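# Guide the ball into the green-bottomed hole on the board

## Task

Bring the ball to rest inside the hole whose bottom is green, and never let it enter any other hole. The attempt fails at once if any arm part other than the fingers contacts the board. The board must end up lying flat on the table, or the task fails. Avoid hard impacts of the ball against the lid, the walls or the floor, since they lower the result. A result that holds only because the robot is still keeping it there does not count.

## Robot and tools

Robot: two arms, left_arm and right_arm, each with a parallel two-finger gripper and a wrist camera. Their bases sit in the scene frame at left_arm (+0.029, +0.346, 0) m, quat_wxyz (+0.999, 0, 0, -0.054) and right_arm (+0.012, -0.230, 0) m, quat_wxyz (+0.997, 0, 0, -0.076).

Scene frame: origin on the table surface midway between the arms, +x pointing away from the robot over the table, +z up, and left_arm on the +y side. The names left and right do not correspond to sides of any camera image. All positions are in metres; orientations are quaternions written w first (qw, qx, qy, qz).

Gripper frame: the fingers extend along the gripper's +z axis and close along its y axis. The reported end_effector_position is the point between the finger pads, about 1 cm short of the tips. Opening is a scaled number from -1 (closed) to +1 (fully open, 0.094 m).

Row layout used by both motion tools: 16 plain numbers, left arm first then right: x, y, z, qw, qx, qy, qz, opening for left_arm, then the same eight for right_arm. Both arms must always be included even if only one should move. x, y, z and the quaternion are an absolute target pose for that gripper in the scene frame, not an offset. To keep an arm still, resend the exact pose from the latest result (position and quaternion) plus its desired opening; to keep an orientation while moving, repeat the same quaternion in every row rather than copying a drifted reported one.

execute_actions(actions): actions is a list of up to 15 actions; each action is a list of up to 15 rows, each row held for one control step of 1/30 s. If an action has fewer than 15 rows, its last row is repeated to fill 15 steps. An empty list just returns state and images. An action is rejected for both arms if any target lies more than 0.6 m from that gripper's current position along any of the gripper's own axes; if the first action fails this or any action is malformed, nothing runs.

move(target, speed, blocking): target is one 16-number row (absolute poses, as above). Each gripper follows a straight line toward its pose, both paths finishing together, lasting 0.5 to 10 s (cut off at 10 s if longer). speed is the path's top speed in m/s, 0.002 to 0.5, default 0.25; rotation is capped at twice that value in rad/s, turning the shorter way. The opening is sent when the move starts. Paths ignore obstacles and the other arm. Grippers lag, wander and may exceed speed, especially with a near-straight arm. Faster contact and targets placed deeper past a surface mean harder impacts. blocking=false returns after 0.5 s while motion continues; then use wait(0) to check, or stop, before sending further rows or moves. The result adds a move: line giving the ending (done, off_target, moving, held, fault) and active limits; limits=paced means the sent pose was clipped, limits=held means a check blocked some steps, after which the arm may jump faster than speed. Each gripper's remaining distance to its pose is also reported.

wait(seconds): 0 to 10 s; arms keep their last command; a running move continues and the wait ends early when it finishes. stop(): brakes a running move (needs stopping distance; fingers continue). zoom_image(camera, region): region [x0, y0, x1, y1] in pixels of that camera's last full image, origin top-left, at most 504 by 504; cameras are cam_head_left, cam_head_right, cam_high, cam_low, cam_left_wrist, cam_right_wrist, all 504x504. read_manual(section) only returns licence text. finished_scene(scene) ends the current scene (give its number) irreversibly and reports success; the goal must be met and stable.

Controller behaviour: every control step, the commanded pose is limited to 70 mm and 16 degrees from the measured pose, then damped inverse kinematics follows it, favouring position over orientation. Far targets need several actions; after an action the arm stops at its last clipped pose. Motions usually finish a centimetre or more off, typically low. Reported hand positions can be slightly wrong, more at long reach. Joint ranges (rad), base to gripper: waist -2.880 to 2.880, shoulder 0.000 to 3.142, elbow 0.000 to 3.019, wrist pitch -1.693 to 1.571, wrist yaw -1.571 to 1.571, wrist roll -2.094 to 2.094.

Result lines: left_arm: … | right_arm: … give each gripper's position and quaternion. Hand target lines show the pose each arm is currently driven to. grip_measured is finger opening on the command scale (last Joint positions value is metres); readings may be off by about 1 mm. To grip, command roughly 0.03 below grip_measured. Step readings list positions at some steps; HELD marks steps where an arm's command was held back. A pose unreachable line means the clearance check altered or blocked that arm's command. MOTOR HOT appears from 85 °C; at 100 °C an OVER-TEMPERATURE FAULT drops that arm until it cools. FAULT lines mean an arm stopped. The robot keeps its last command while you compose replies. Camera calibration (K, distortion, T_world_to_cam) is provided per camera and may be slightly off.

Avoid: touching the board with anything but the fingers (instant failure), tipping or lifting the board off flat, knocking anything off the table, the ball striking lid, walls or floor hard, the ball entering a wrong hole, arms colliding or pressing each other, dropping or slamming objects, and long holding of loads that overheats motors. Objects may occasionally be nudged by outside pushes.

Each tool is called after ">>>" by a JSON object that holds its "method" and its "body".

## Session

>>> {"method": "execute_actions", "body": {"actions": []}}

Scene clock: 0.00 s.
left_arm: end_effector_position=(+0.3844, +0.0078, +0.1851) grip_measured=+1.000 end_effector_quat_wxyz=(+0.656, -0.009, +0.750, -0.089) | right_arm: end_effector_position=(+0.6984, -0.3447, +0.1555) grip_measured=+1.000 end_effector_quat_wxyz=(+0.081, +0.734, +0.674, +0.027)
Joint positions: left_arm=[-0.931  1.465  0.592  0.67  -0.906 -0.308  0.094] | right_arm=[ 0.003  2.113  2.056 -1.354  0.06   1.501  0.094]
Joint velocities: left_arm=[-0.005 -0.015 -0.022  0.022 -0.022 -0.022  0.   ] | right_arm=[-0.005 -0.005 -0.002 -0.012  0.037 -0.037  0.   ]
Motor temperatures (°C, as the motors report them): left_arm=[22 21 18 19 18 20] | right_arm=[19 21 22 21 22 18]
Hand target (left_arm): +0.388, +0.002, +0.192; +0.659, -0.014, +0.746, -0.095
Hand target (right_arm): +0.704, -0.346, +0.156; +0.085, +0.733, +0.674, +0.030

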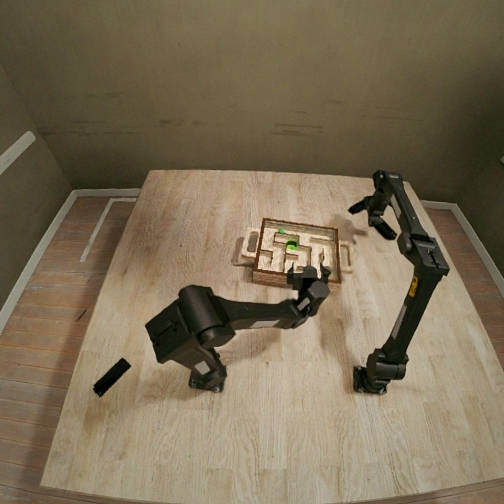

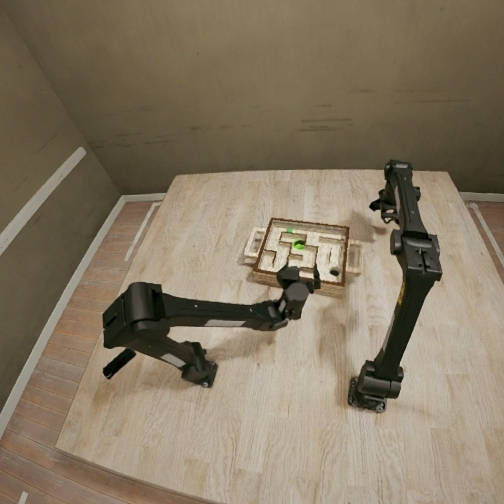

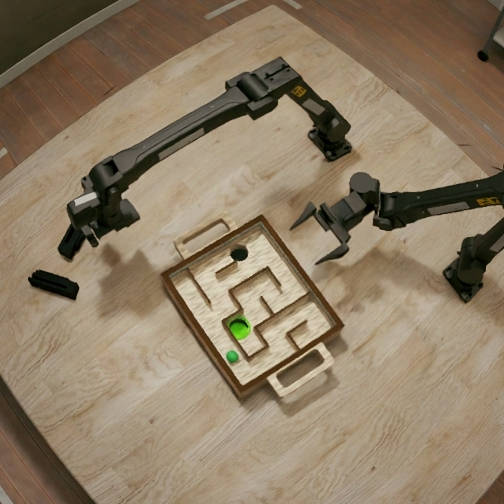

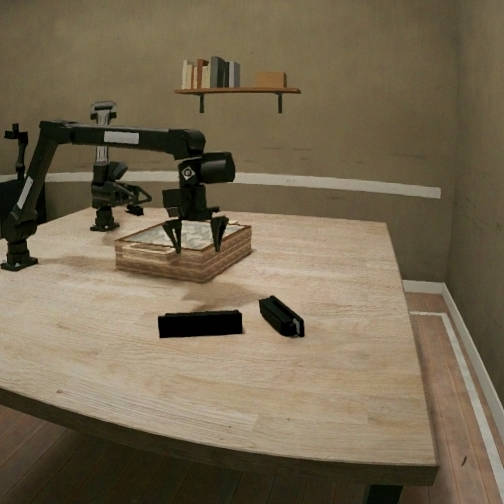

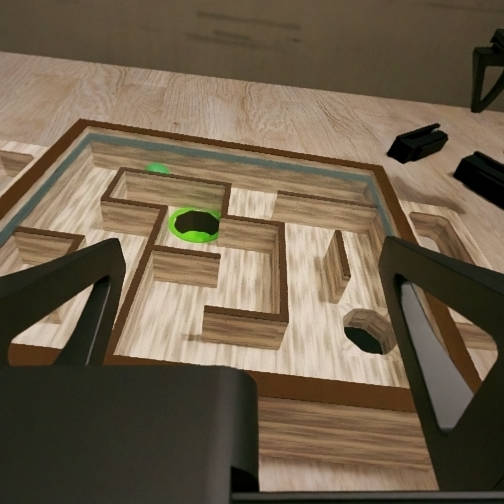

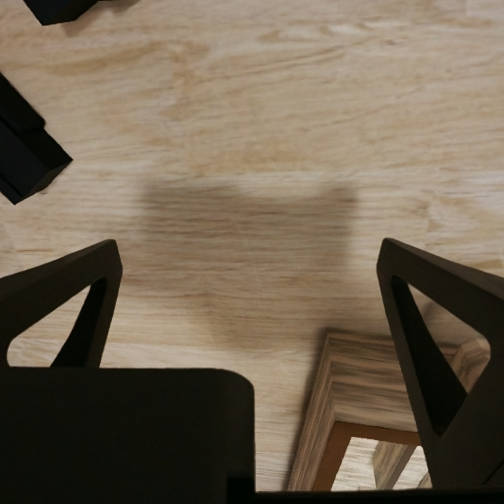

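>>> {"method": "zoom_image", "body": {"camera": "cam_high", "region": [150, 200, 360, 410]}}

>>> {"method": "zoom_image", "body": {"camera": "cam_low", "region": [90, 180, 290, 300]}}

>>> {"method": "zoom_image", "body": {"camera": "cam_head_left", "region": [220, 200, 370, 300]}}

Region (150, 200, 360, 410) of cam_high's 504x504 image, scaled by 2.400, with more detail than that image has.

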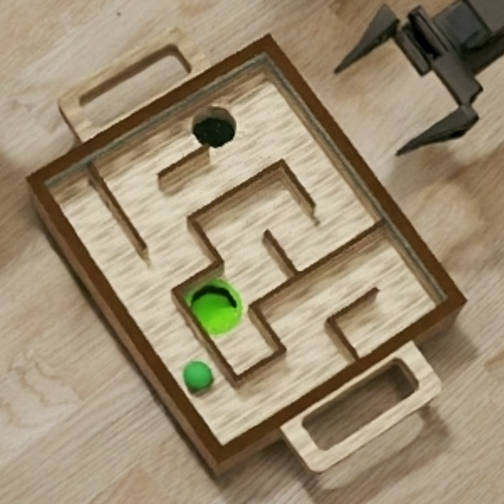

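Region (90, 180, 290, 300) of cam_low's 504x504 image, scaled by 2.520, with more detail than that image has; it fills the top 302 rows of this view, and the rest is white.

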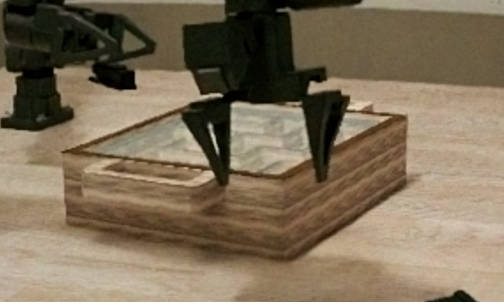

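Region (220, 200, 370, 300) of cam_head_left's 504x504 image, scaled by 3.360, with more detail than that image has.

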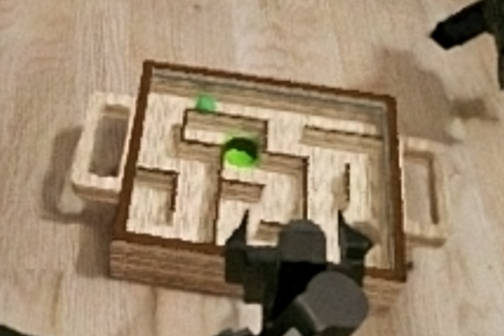

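>>> {"method": "move", "body": {"target": [0.5,0.18,0.25,0,0.064,0.998,0,0, 0.529,-0.28,0.2,0,0.064,0.998,0,0]}}

>>> {"method": "move", "body": {"target": [0.588,0.182,0.15,0,0.064,0.998,0,0, 0.529,-0.28,0.15,0,0.064,0.998,0,0]}}

Scene clock: 59.37 s.
left_arm: end_effector_position=(+0.4854, +0.1798, +0.2382) grip_measured=+0.003 end_effector_quat_wxyz=(-0.013, +0.058, +0.998, -0.005) | right_arm: end_effector_position=(+0.5349, -0.2840, +0.1927) grip_measured=+0.002 end_effector_quat_wxyz=(+0.000, +0.076, +0.997, +0.001)
Joint positions: left_arm=[-0.233  1.623  1.568 -1.538  0.016 -0.227  0.047] | right_arm=[ 0.05   1.727  1.581 -1.425 -0.002  0.051  0.047]
Joint velocities: left_arm=[-0.005 -0.015 -0.007  0.002 -0.081 -0.007 -0.   ] | right_arm=[ 0.015 -0.005 -0.007 -0.007 -0.007 -0.051 -0.001]
Motor temperatures (°C, as the motors report them): left_arm=[22 21 22 19 18 20] | right_arm=[19 24 27 21 22 18]
Hand target (left_arm): +0.498, +0.178, +0.250; -0.003, +0.059, +0.998, -0.009
Hand target (right_arm): +0.529, -0.280, +0.199; -0.001, +0.065, +0.998, -0.000
Off the commanded pose (left_arm): 0.019 m, 2 deg.
Off the commanded pose (right_arm): 0.010 m, 1 deg.
move: off_target (left_arm)
camera_calibration (this result's frames):
cam_left_wrist: T_world_to_cam=[[-0.114225, -0.99308, 0.0272979, 0.222592], [-0.784058, 0.106989, 0.611397, 0.221178], [-0.610087, 0.0484338, -0.790853, 0.596741], [0, 0, 0, 1]] pos_world=[0.562905, 0.168486, 0.330631]
cam_right_wrist: T_world_to_cam=[[-0.158122, -0.987407, -0.00492778, -0.197213], [-0.798087, 0.124863, 0.589463, 0.356102], [-0.581425, 0.0971398, -0.80778, 0.618026], [0, 0, 0, 1]] pos_world=[0.612352, -0.299228, 0.288348]

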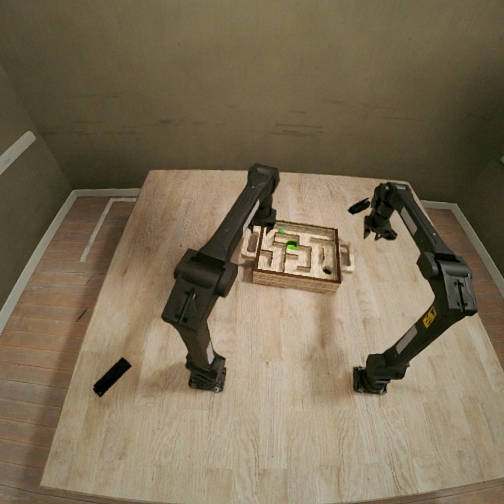

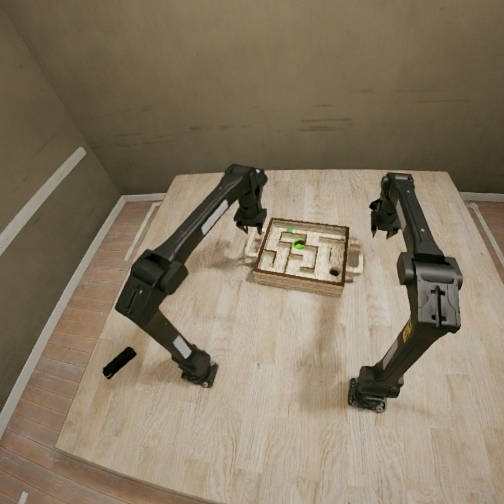

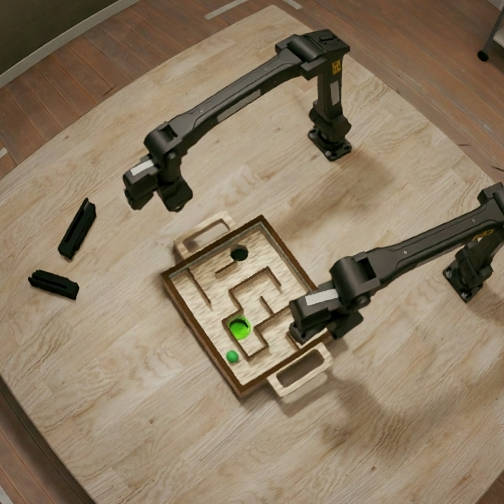

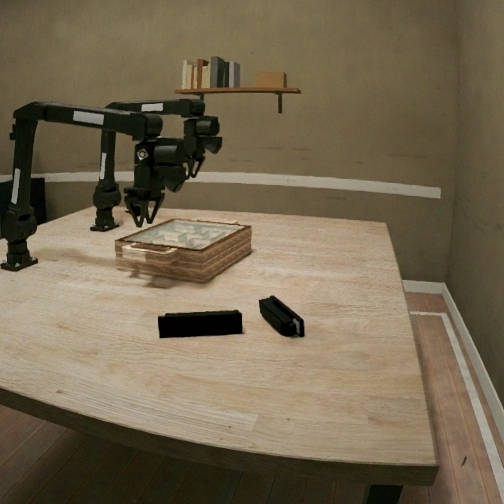

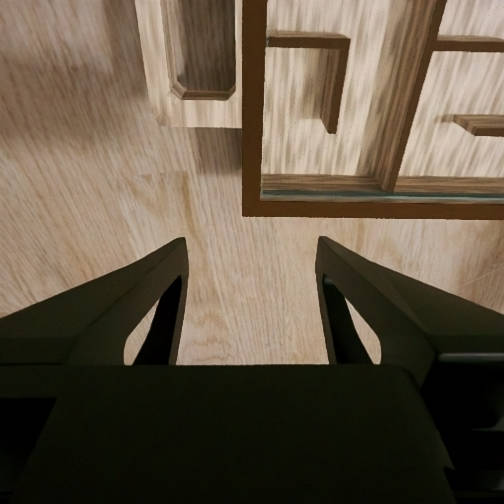

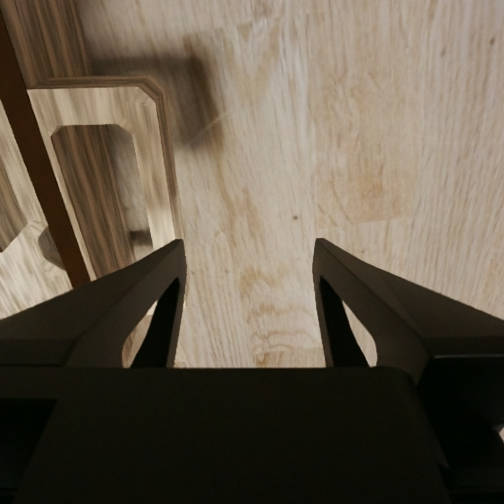

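Scene clock: 60.57 s.
left_arm: end_effector_position=(+0.5662, +0.1845, +0.1324) grip_measured=+0.003 end_effector_quat_wxyz=(-0.029, +0.064, +0.998, +0.005) | right_arm: end_effector_position=(+0.5272, -0.2832, +0.1557) grip_measured=+0.002 end_effector_quat_wxyz=(-0.001, +0.074, +0.997, +0.001)
Joint positions: left_arm=[-0.181  1.887  1.645 -1.387  0.003 -0.162  0.047] | right_arm=[ 0.05   1.727  1.482 -1.327 -0.002  0.046  0.047]
Joint velocities: left_arm=[-0.015 -0.015 -0.017  0.017 -0.007  0.095 -0.   ] | right_arm=[-0.005 -0.015 -0.002 -0.002  0.007 -0.007 -0.001]
Motor temperatures (°C, as the motors report them): left_arm=[22 21 22 19 18 20] | right_arm=[19 24 27 21 22 18]
Hand target (left_arm): +0.586, +0.183, +0.150; +0.000, +0.064, +0.998, -0.001
Hand target (right_arm): +0.530, -0.280, +0.150; -0.000, +0.064, +0.998, +0.000
Off the commanded pose (left_arm): 0.028 m, 3 deg.
Off the commanded pose (right_arm): 0.007 m, 1 deg.
move: off_target (left_arm)
camera_calibration (this result's frames):
cam_left_wrist: T_world_to_cam=[[-0.126624, -0.991897, 0.0103292, 0.248428], [-0.763783, 0.104137, 0.637017, 0.334352], [-0.632931, 0.0727726, -0.770781, 0.567888], [0, 0, 0, 1]] pos_world=[0.646264, 0.17027, 0.222163]
cam_right_wrist: T_world_to_cam=[[-0.152854, -0.988237, -0.00484743, -0.200858], [-0.797853, 0.120509, 0.590685, 0.37017], [-0.583153, 0.0941559, -0.806888, 0.583535], [0, 0, 0, 1]] pos_world=[0.604929, -0.298047, 0.25122]

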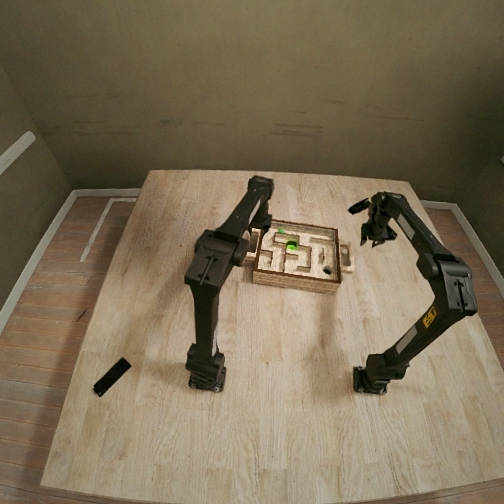

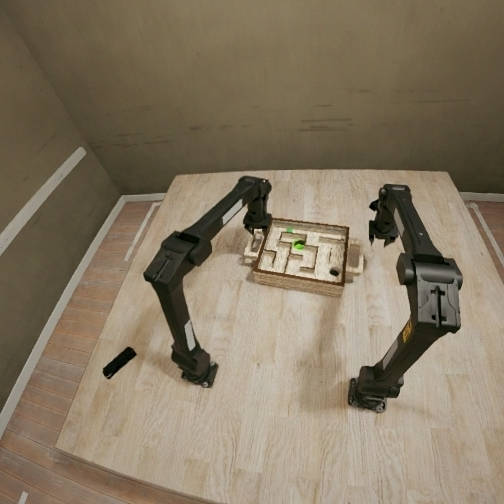

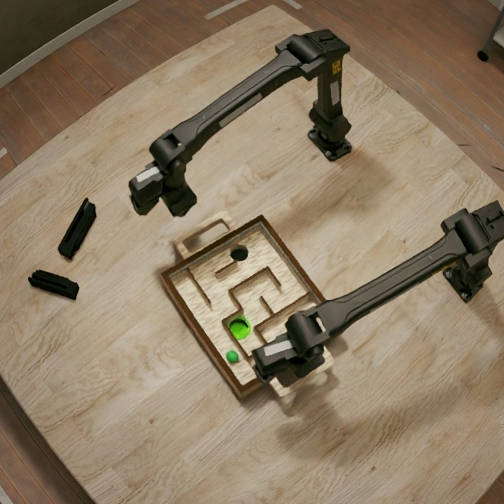

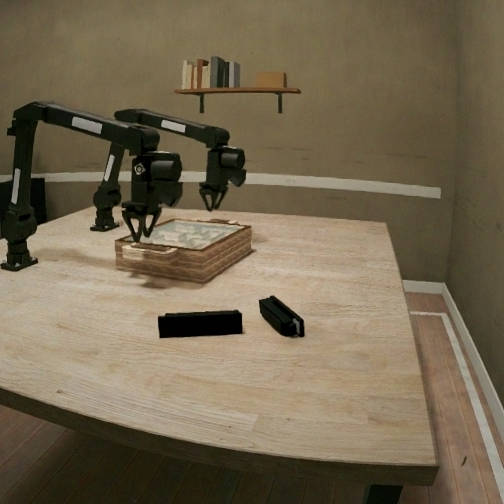

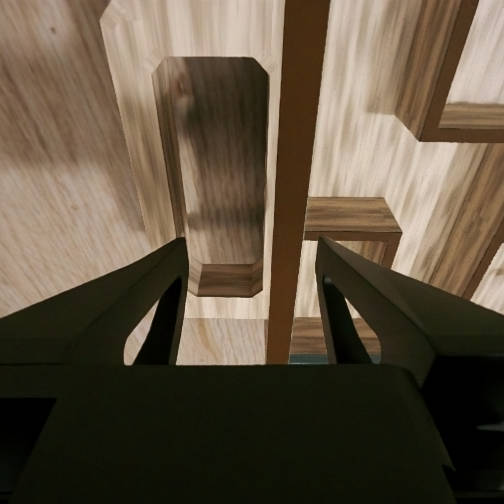

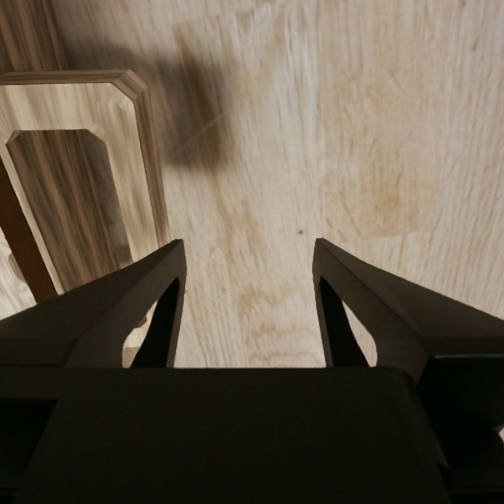

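>>> {"method": "move", "body": {"target": [0.57,0.223,0.135,0,0.064,0.998,0,0, 0.485,-0.222,0.12,0,0.064,0.998,0,0]}}

Scene clock: 75.47 s.
left_arm: end_effector_position=(+0.5680, +0.2228, +0.1306) grip_measured=+0.003 end_effector_quat_wxyz=(-0.011, +0.060, +0.998, +0.000) | right_arm: end_effector_position=(+0.4826, -0.2183, +0.1118) grip_measured=+0.002 end_effector_quat_wxyz=(-0.016, +0.054, +0.998, -0.000)
Joint positions: left_arm=[-0.114  1.844  1.578 -1.327  0.003 -0.101  0.047] | right_arm=[ 0.178  1.665  1.279 -1.217 -0.002  0.133  0.047]
Joint velocities: left_arm=[-0.015  0.005 -0.017  0.002 -0.007 -0.007 -0.001] | right_arm=[-0.005 -0.005 -0.002  0.012  0.037  0.022 -0.001]
Motor temperatures (°C, as the motors report them): left_arm=[22 22 23 19 18 20] | right_arm=[19 23 26 21 22 18]
Hand target (left_arm): +0.570, +0.223, +0.135; -0.000, +0.064, +0.998, -0.001
Hand target (right_arm): +0.486, -0.222, +0.119; -0.001, +0.064, +0.998, +0.000
Off the commanded pose (left_arm): 0.005 m, 1 deg.
Off the commanded pose (right_arm): 0.009 m, 2 deg.
move: done
camera_calibration (this result's frames):
cam_left_wrist: T_world_to_cam=[[-0.120264, -0.992594, 0.0171472, 0.282235], [-0.786123, 0.105768, 0.608952, 0.34884], [-0.606256, 0.0597555, -0.793021, 0.555511], [0, 0, 0, 1]] pos_world=[0.644956, 0.210054, 0.223265]
cam_right_wrist: T_world_to_cam=[[-0.113238, -0.993568, -0.000436538, -0.164535], [-0.783307, 0.0890044, 0.61523, 0.336101], [-0.611234, 0.0700096, -0.788348, 0.522167], [0, 0, 0, 1]] pos_world=[0.563805, -0.229948, 0.204798]

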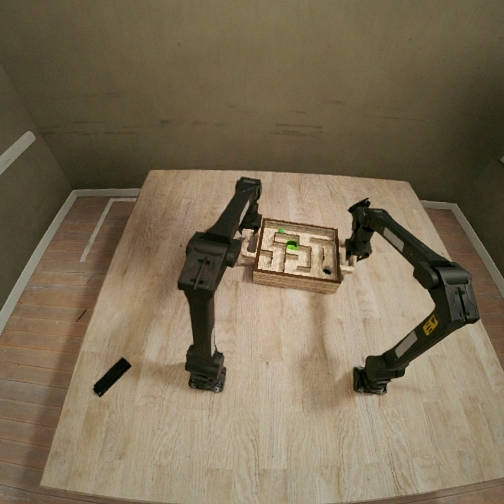

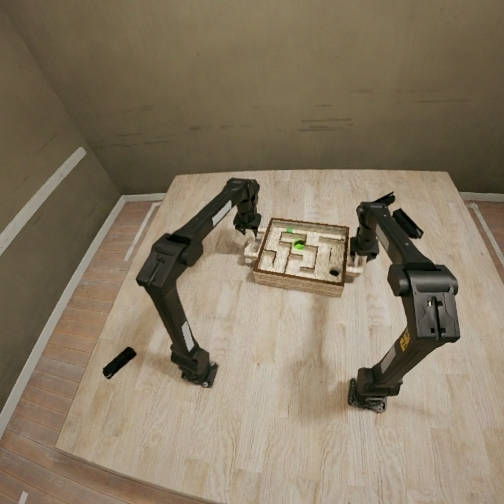

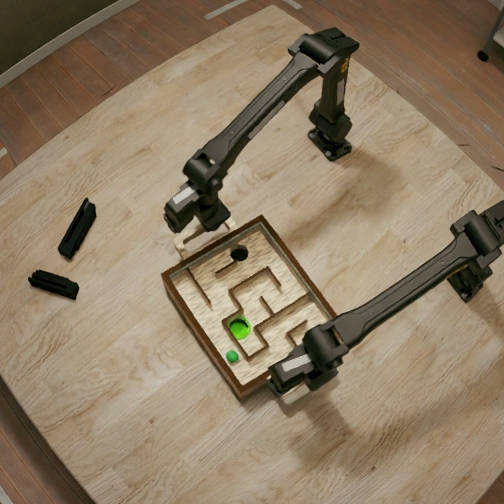

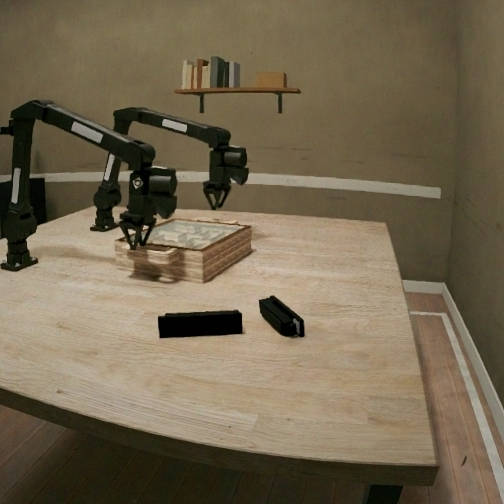

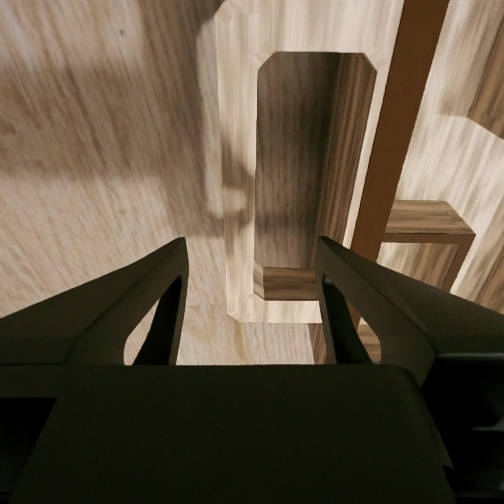

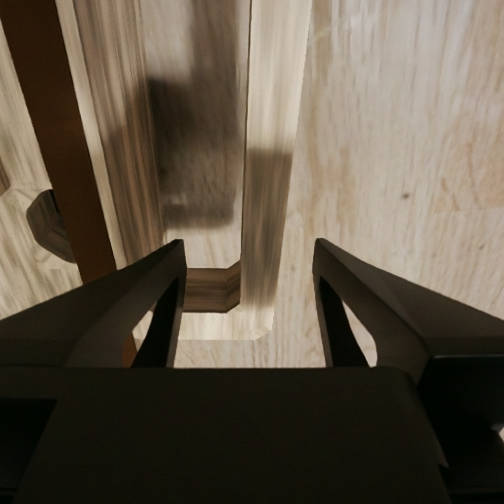

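>>> {"method": "move", "body": {"target": [0.568,0.229,0.105,0,0.064,0.998,0,-0.3, 0.5,-0.225,0.105,0,0.064,0.998,0,-0.3]}}

>>> {"method": "move", "body": {"target": [0.568,0.229,0.068,0,0.064,0.998,0,-0.3, 0.5,-0.225,0.068,0,0.064,0.998,0,-0.3], "speed": 0.08}}

Scene clock: 84.13 s.
left_arm: end_effector_position=(+0.5639, +0.2237, +0.1076) grip_measured=-0.297 end_effector_quat_wxyz=(-0.005, +0.065, +0.998, -0.001) | right_arm: end_effector_position=(+0.4897, -0.2210, +0.1116) grip_measured=-0.298 end_effector_quat_wxyz=(-0.002, +0.057, +0.998, +0.001)
Joint positions: left_arm=[-0.114  1.844  1.515 -1.252  0.003 -0.092  0.033] | right_arm=[ 0.172  1.665  1.279 -1.189 -0.002  0.135  0.033]
Joint velocities: left_arm=[ 0.015 -0.005  0.007  0.007 -0.022 -0.051 -0.001] | right_arm=[ 0.015 -0.015 -0.002  0.007 -0.051 -0.051  0.001]
Motor temperatures (°C, as the motors report them): left_arm=[22 22 22 19 18 20] | right_arm=[19 23 26 21 22 18]
Hand target (left_arm): +0.567, +0.229, +0.105; +0.000, +0.064, +0.998, -0.000
Hand target (right_arm): +0.500, -0.225, +0.105; +0.000, +0.064, +0.998, +0.000
Off the commanded pose (left_arm): 0.007 m, 1 deg.
Off the commanded pose (right_arm): 0.013 m, 1 deg.
move: off_target (right_arm)
camera_calibration (this result's frames):
cam_left_wrist: T_world_to_cam=[[-0.130307, -0.991302, 0.0184516, 0.288285], [-0.791992, 0.115267, 0.599552, 0.361791], [-0.596464, 0.0635123, -0.800123, 0.529145], [0, 0, 0, 1]] pos_world=[0.639717, 0.210468, 0.201149]
cam_right_wrist: T_world_to_cam=[[-0.120748, -0.992674, -0.00435497, -0.162148], [-0.799655, 0.0946678, 0.59295, 0.353655], [-0.588194, 0.0750799, -0.805227, 0.51826], [0, 0, 0, 1]] pos_world=[0.56806, -0.233351, 0.206912]

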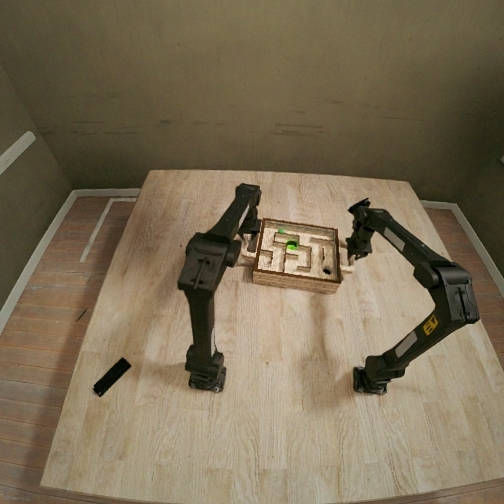

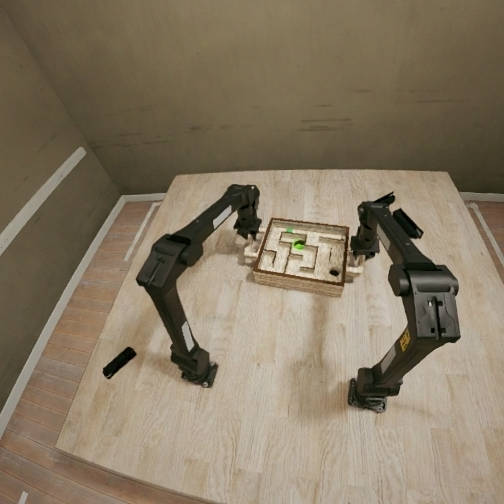

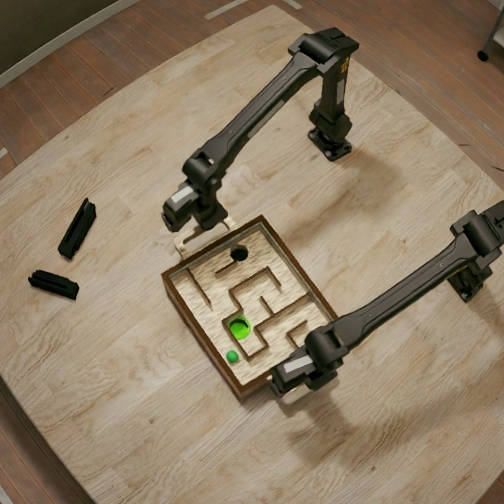

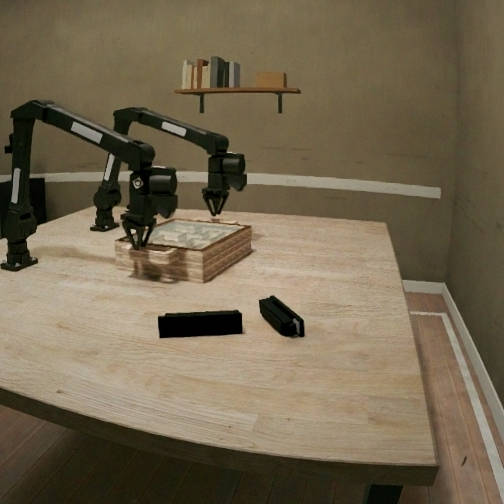

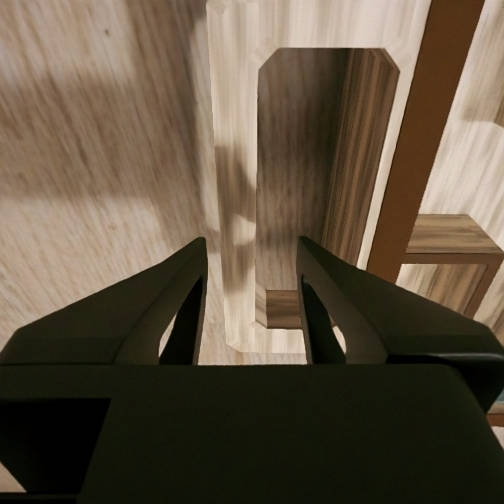

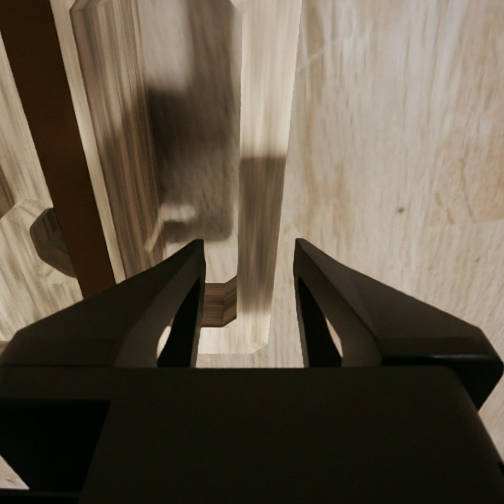

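Scene clock: 85.10 s.
left_arm: end_effector_position=(+0.5655, +0.2233, +0.0839) grip_measured=-0.297 end_effector_quat_wxyz=(+0.007, +0.066, +0.998, -0.003) | right_arm: end_effector_position=(+0.4999, -0.2208, +0.0826) grip_measured=-0.298 end_effector_quat_wxyz=(+0.009, +0.057, +0.998, +0.002)
Joint positions: left_arm=[-0.114  1.854  1.464 -1.165  0.003 -0.091  0.033] | right_arm=[ 0.172  1.707  1.252 -1.097 -0.002  0.135  0.033]
Joint velocities: left_arm=[-0.015 -0.015  0.002 -0.002 -0.022 -0.051 -0.001] | right_arm=[-0.005  0.005  0.002 -0.002 -0.037 -0.051 -0.001]
Motor temperatures (°C, as the motors report them): left_arm=[22 22 22 19 18 20] | right_arm=[19 23 26 21 22 18]
Hand target (left_arm): +0.567, +0.229, +0.069; +0.000, +0.064, +0.998, -0.000
Hand target (right_arm): +0.500, -0.225, +0.068; +0.000, +0.064, +0.998, +0.000
Off the commanded pose (left_arm): 0.017 m, 1 deg.
Off the commanded pose (right_arm): 0.015 m, 1 deg.
move: off_target (left_arm, right_arm)
camera_calibration (this result's frames):
cam_left_wrist: T_world_to_cam=[[-0.131174, -0.991141, 0.0207818, 0.288836], [-0.806638, 0.118895, 0.578964, 0.386459], [-0.576306, 0.0591818, -0.815088, 0.50196], [0, 0, 0, 1]] pos_world=[0.638903, 0.210622, 0.179393]
cam_right_wrist: T_world_to_cam=[[-0.120614, -0.992671, -0.0075157, -0.16064], [-0.812795, 0.0944061, 0.57485, 0.387032], [-0.569927, 0.0754437, -0.818225, 0.492941], [0, 0, 0, 1]] pos_world=[0.576143, -0.23319, 0.179644]

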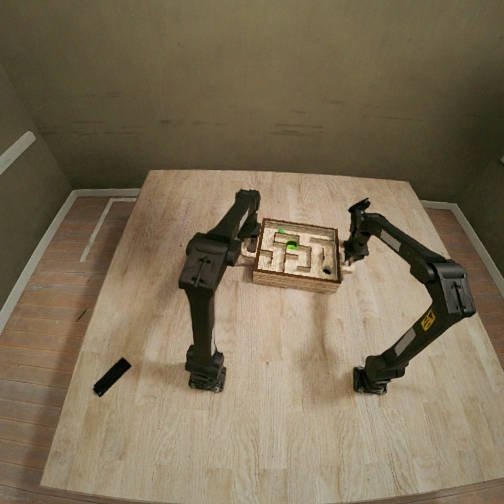

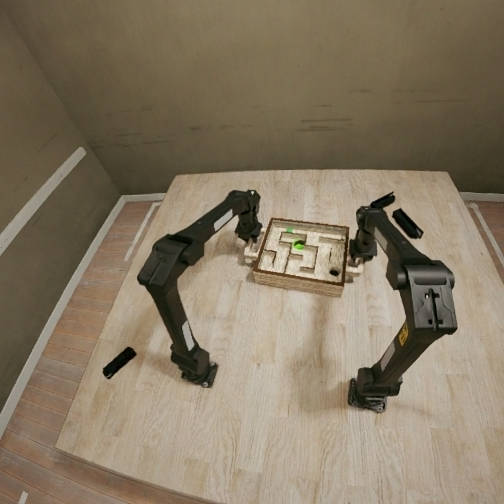

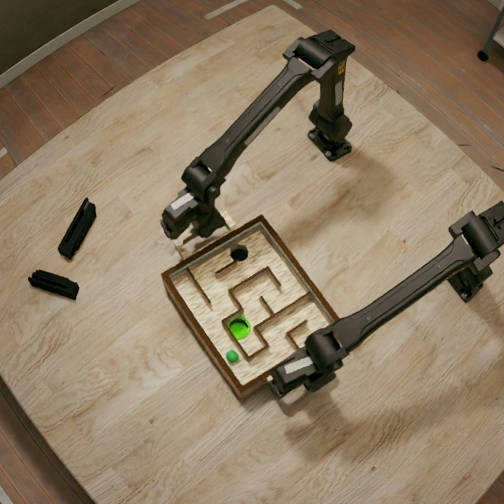

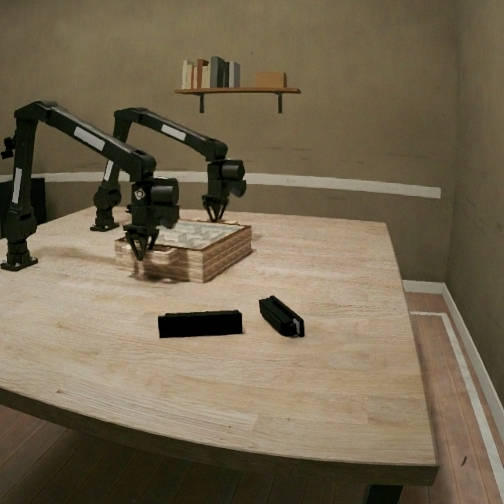

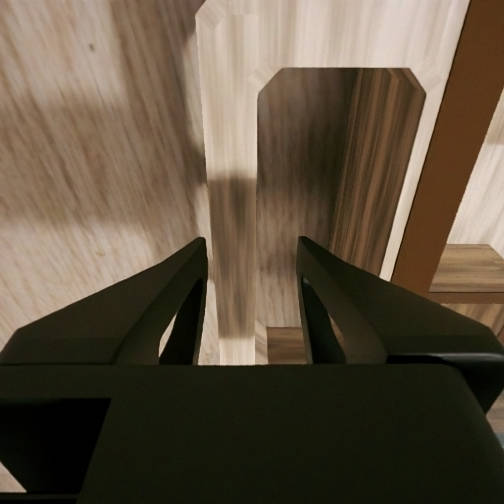

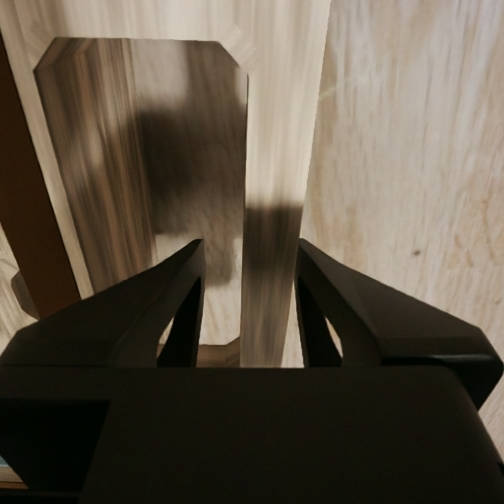

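>>> {"method": "move", "body": {"target": [0.568,0.237,0.095,0,0.064,0.998,0,-0.2, 0.5,-0.233,0.095,0,0.064,0.998,0,-0.2], "speed": 0.08}}

>>> {"method": "move", "body": {"target": [0.568,0.237,0.06,0,0.064,0.998,0,-0.2, 0.5,-0.233,0.06,0,0.064,0.998,0,-0.2], "speed": 0.05}}

Scene clock: 90.50 s.
left_arm: end_effector_position=(+0.5601, +0.2330, +0.0839) grip_measured=-0.203 end_effector_quat_wxyz=(-0.007, +0.065, +0.998, -0.000) | right_arm: end_effector_position=(+0.4901, -0.2299, +0.0827) grip_measured=-0.202 end_effector_quat_wxyz=(-0.011, +0.067, +0.998, +0.000)
Joint positions: left_arm=[-0.099  1.854  1.464 -1.195  0.003 -0.078  0.037] | right_arm=[ 0.154  1.707  1.252 -1.137 -0.002  0.135  0.037]
Joint velocities: left_arm=[-0.005  0.005  0.007  0.012 -0.022 -0.081  0.001] | right_arm=[ 0.015 -0.005 -0.027  0.007 -0.037 -0.007  0.   ]
Motor temperatures (°C, as the motors report them): left_arm=[22 22 22 19 18 20] | right_arm=[19 23 26 21 22 18]
Hand target (left_arm): +0.568, +0.237, +0.095; +0.000, +0.064, +0.998, -0.000
Hand target (right_arm): +0.499, -0.233, +0.095; +0.000, +0.064, +0.998, -0.000
Off the commanded pose (left_arm): 0.014 m, 1 deg.
Off the commanded pose (right_arm): 0.016 m, 1 deg.
move: off_target (left_arm, right_arm)
camera_calibration (this result's frames):
cam_left_wrist: T_world_to_cam=[[-0.128718, -0.991513, 0.0182664, 0.29667], [-0.789702, 0.113626, 0.602877, 0.370719], [-0.599836, 0.0631761, -0.797625, 0.509084], [0, 0, 0, 1]] pos_world=[0.636311, 0.219867, 0.177141]
cam_right_wrist: T_world_to_cam=[[-0.13895, -0.990298, -0.00151145, -0.161733], [-0.787262, 0.109535, 0.606812, 0.368264], [-0.60076, 0.0855064, -0.794844, 0.503572], [0, 0, 0, 1]] pos_world=[0.569973, -0.243561, 0.176549]

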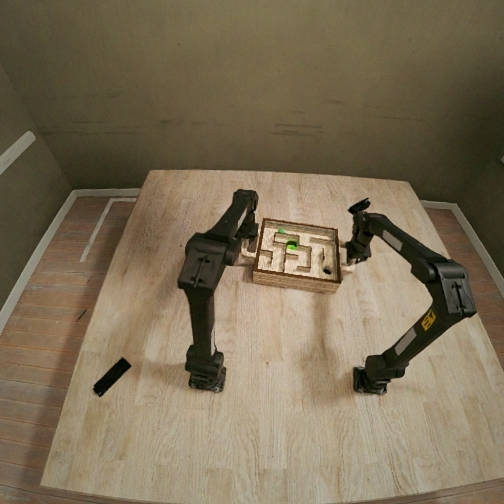

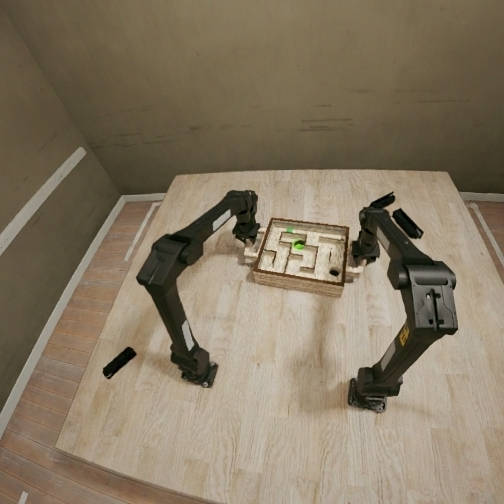

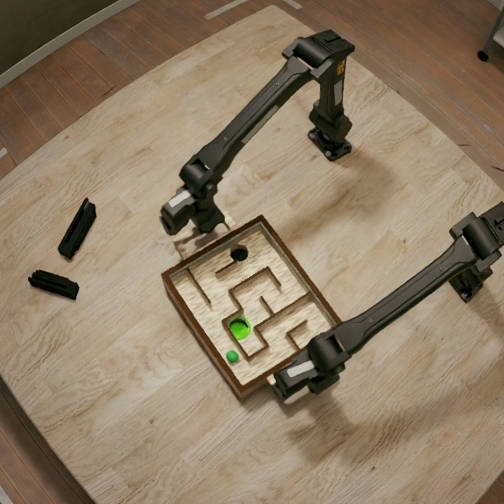

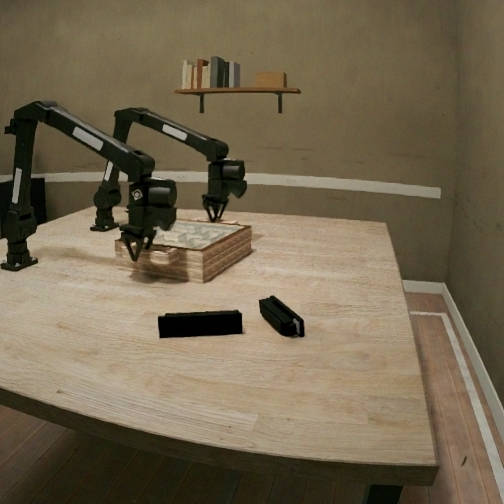

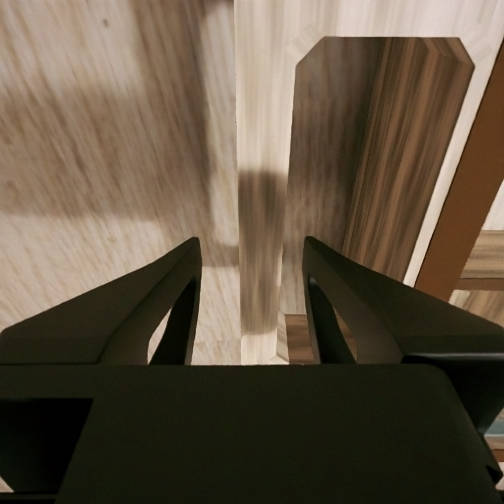

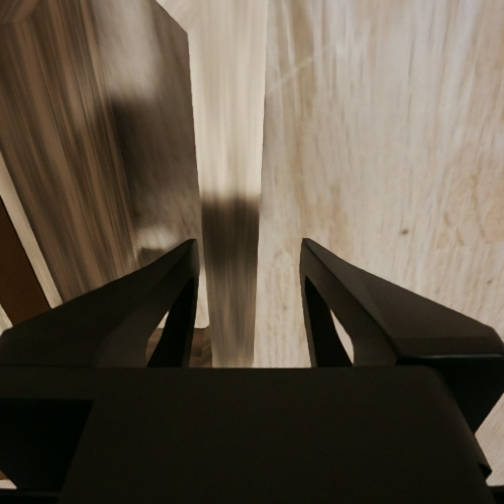

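Scene clock: 91.30 s.
left_arm: end_effector_position=(+0.5666, +0.2317, +0.0771) grip_measured=-0.203 end_effector_quat_wxyz=(+0.009, +0.065, +0.998, -0.003) | right_arm: end_effector_position=(+0.5011, -0.2298, +0.0793) grip_measured=-0.202 end_effector_quat_wxyz=(+0.014, +0.067, +0.998, +0.002)
Joint positions: left_arm=[-0.099  1.858  1.45  -1.145  0.003 -0.077  0.037] | right_arm=[ 0.154  1.708  1.243 -1.078 -0.002  0.135  0.037]
Joint velocities: left_arm=[-0.005 -0.015 -0.007  0.007 -0.022  0.022 -0.   ] | right_arm=[ 0.005 -0.024 -0.007 -0.007 -0.037 -0.007 -0.   ]
Motor temperatures (°C, as the motors report them): left_arm=[22 22 22 19 18 20] | right_arm=[19 23 26 21 22 18]
Hand target (left_arm): +0.567, +0.237, +0.060; -0.000, +0.064, +0.998, -0.000
Hand target (right_arm): +0.500, -0.233, +0.060; -0.000, +0.064, +0.998, +0.000
Off the commanded pose (left_arm): 0.018 m, 1 deg.
Off the commanded pose (right_arm): 0.020 m, 2 deg.
move: off_target (left_arm, right_arm)
camera_calibration (this result's frames):
cam_left_wrist: T_world_to_cam=[[-0.130464, -0.991236, 0.0207372, 0.297015], [-0.808073, 0.118429, 0.577055, 0.391364], [-0.574454, 0.0585279, -0.816442, 0.495739], [0, 0, 0, 1]] pos_world=[0.63978, 0.219049, 0.172744]
cam_right_wrist: T_world_to_cam=[[-0.138702, -0.990298, -0.0084764, -0.159765], [-0.816374, 0.109489, 0.567049, 0.396693], [-0.56062, 0.0855709, -0.82364, 0.489681], [0, 0, 0, 1]] pos_world=[0.576215, -0.243551, 0.177022]

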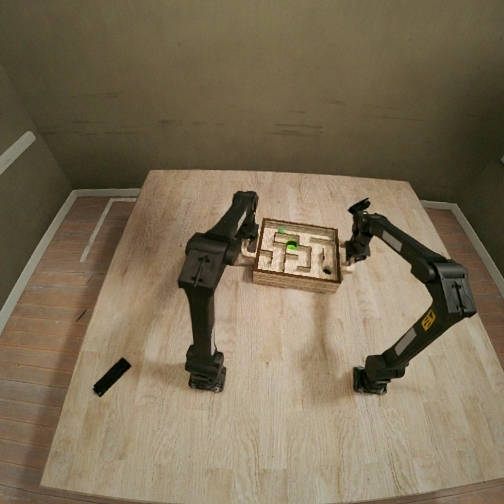

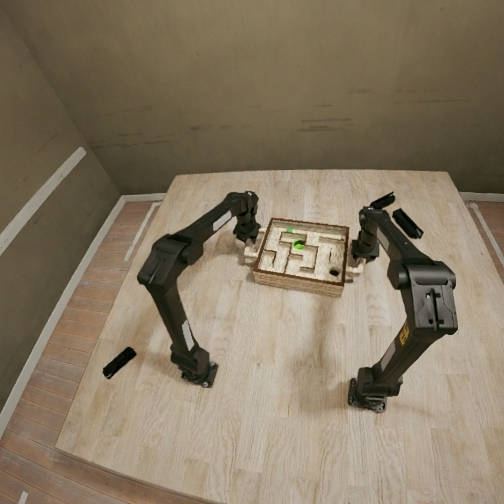

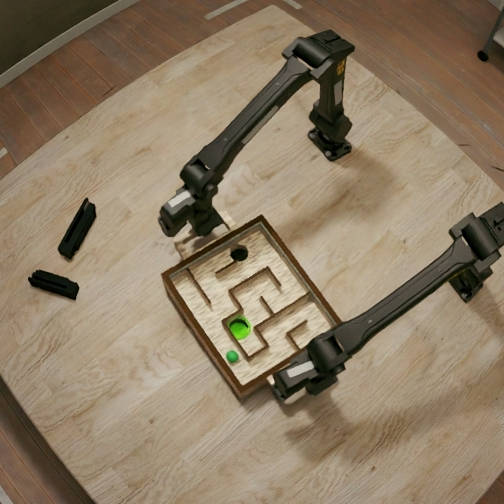

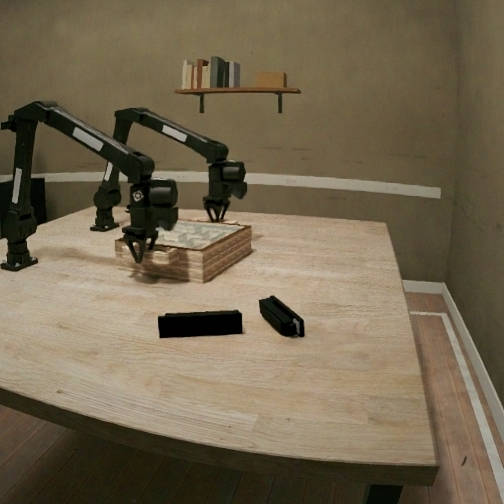

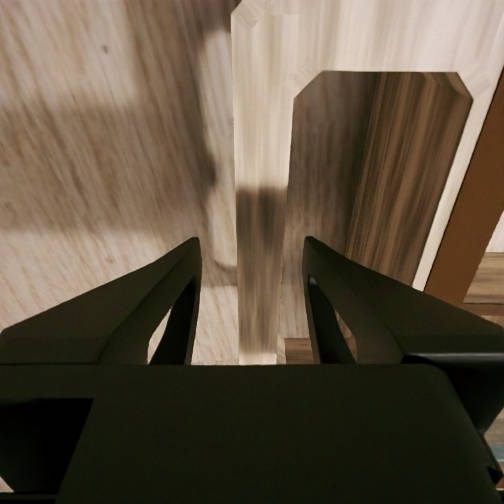

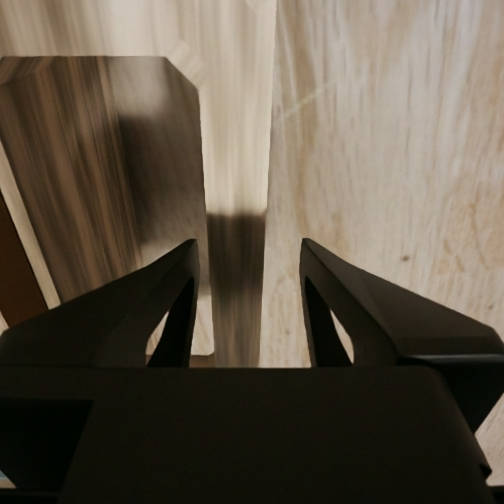

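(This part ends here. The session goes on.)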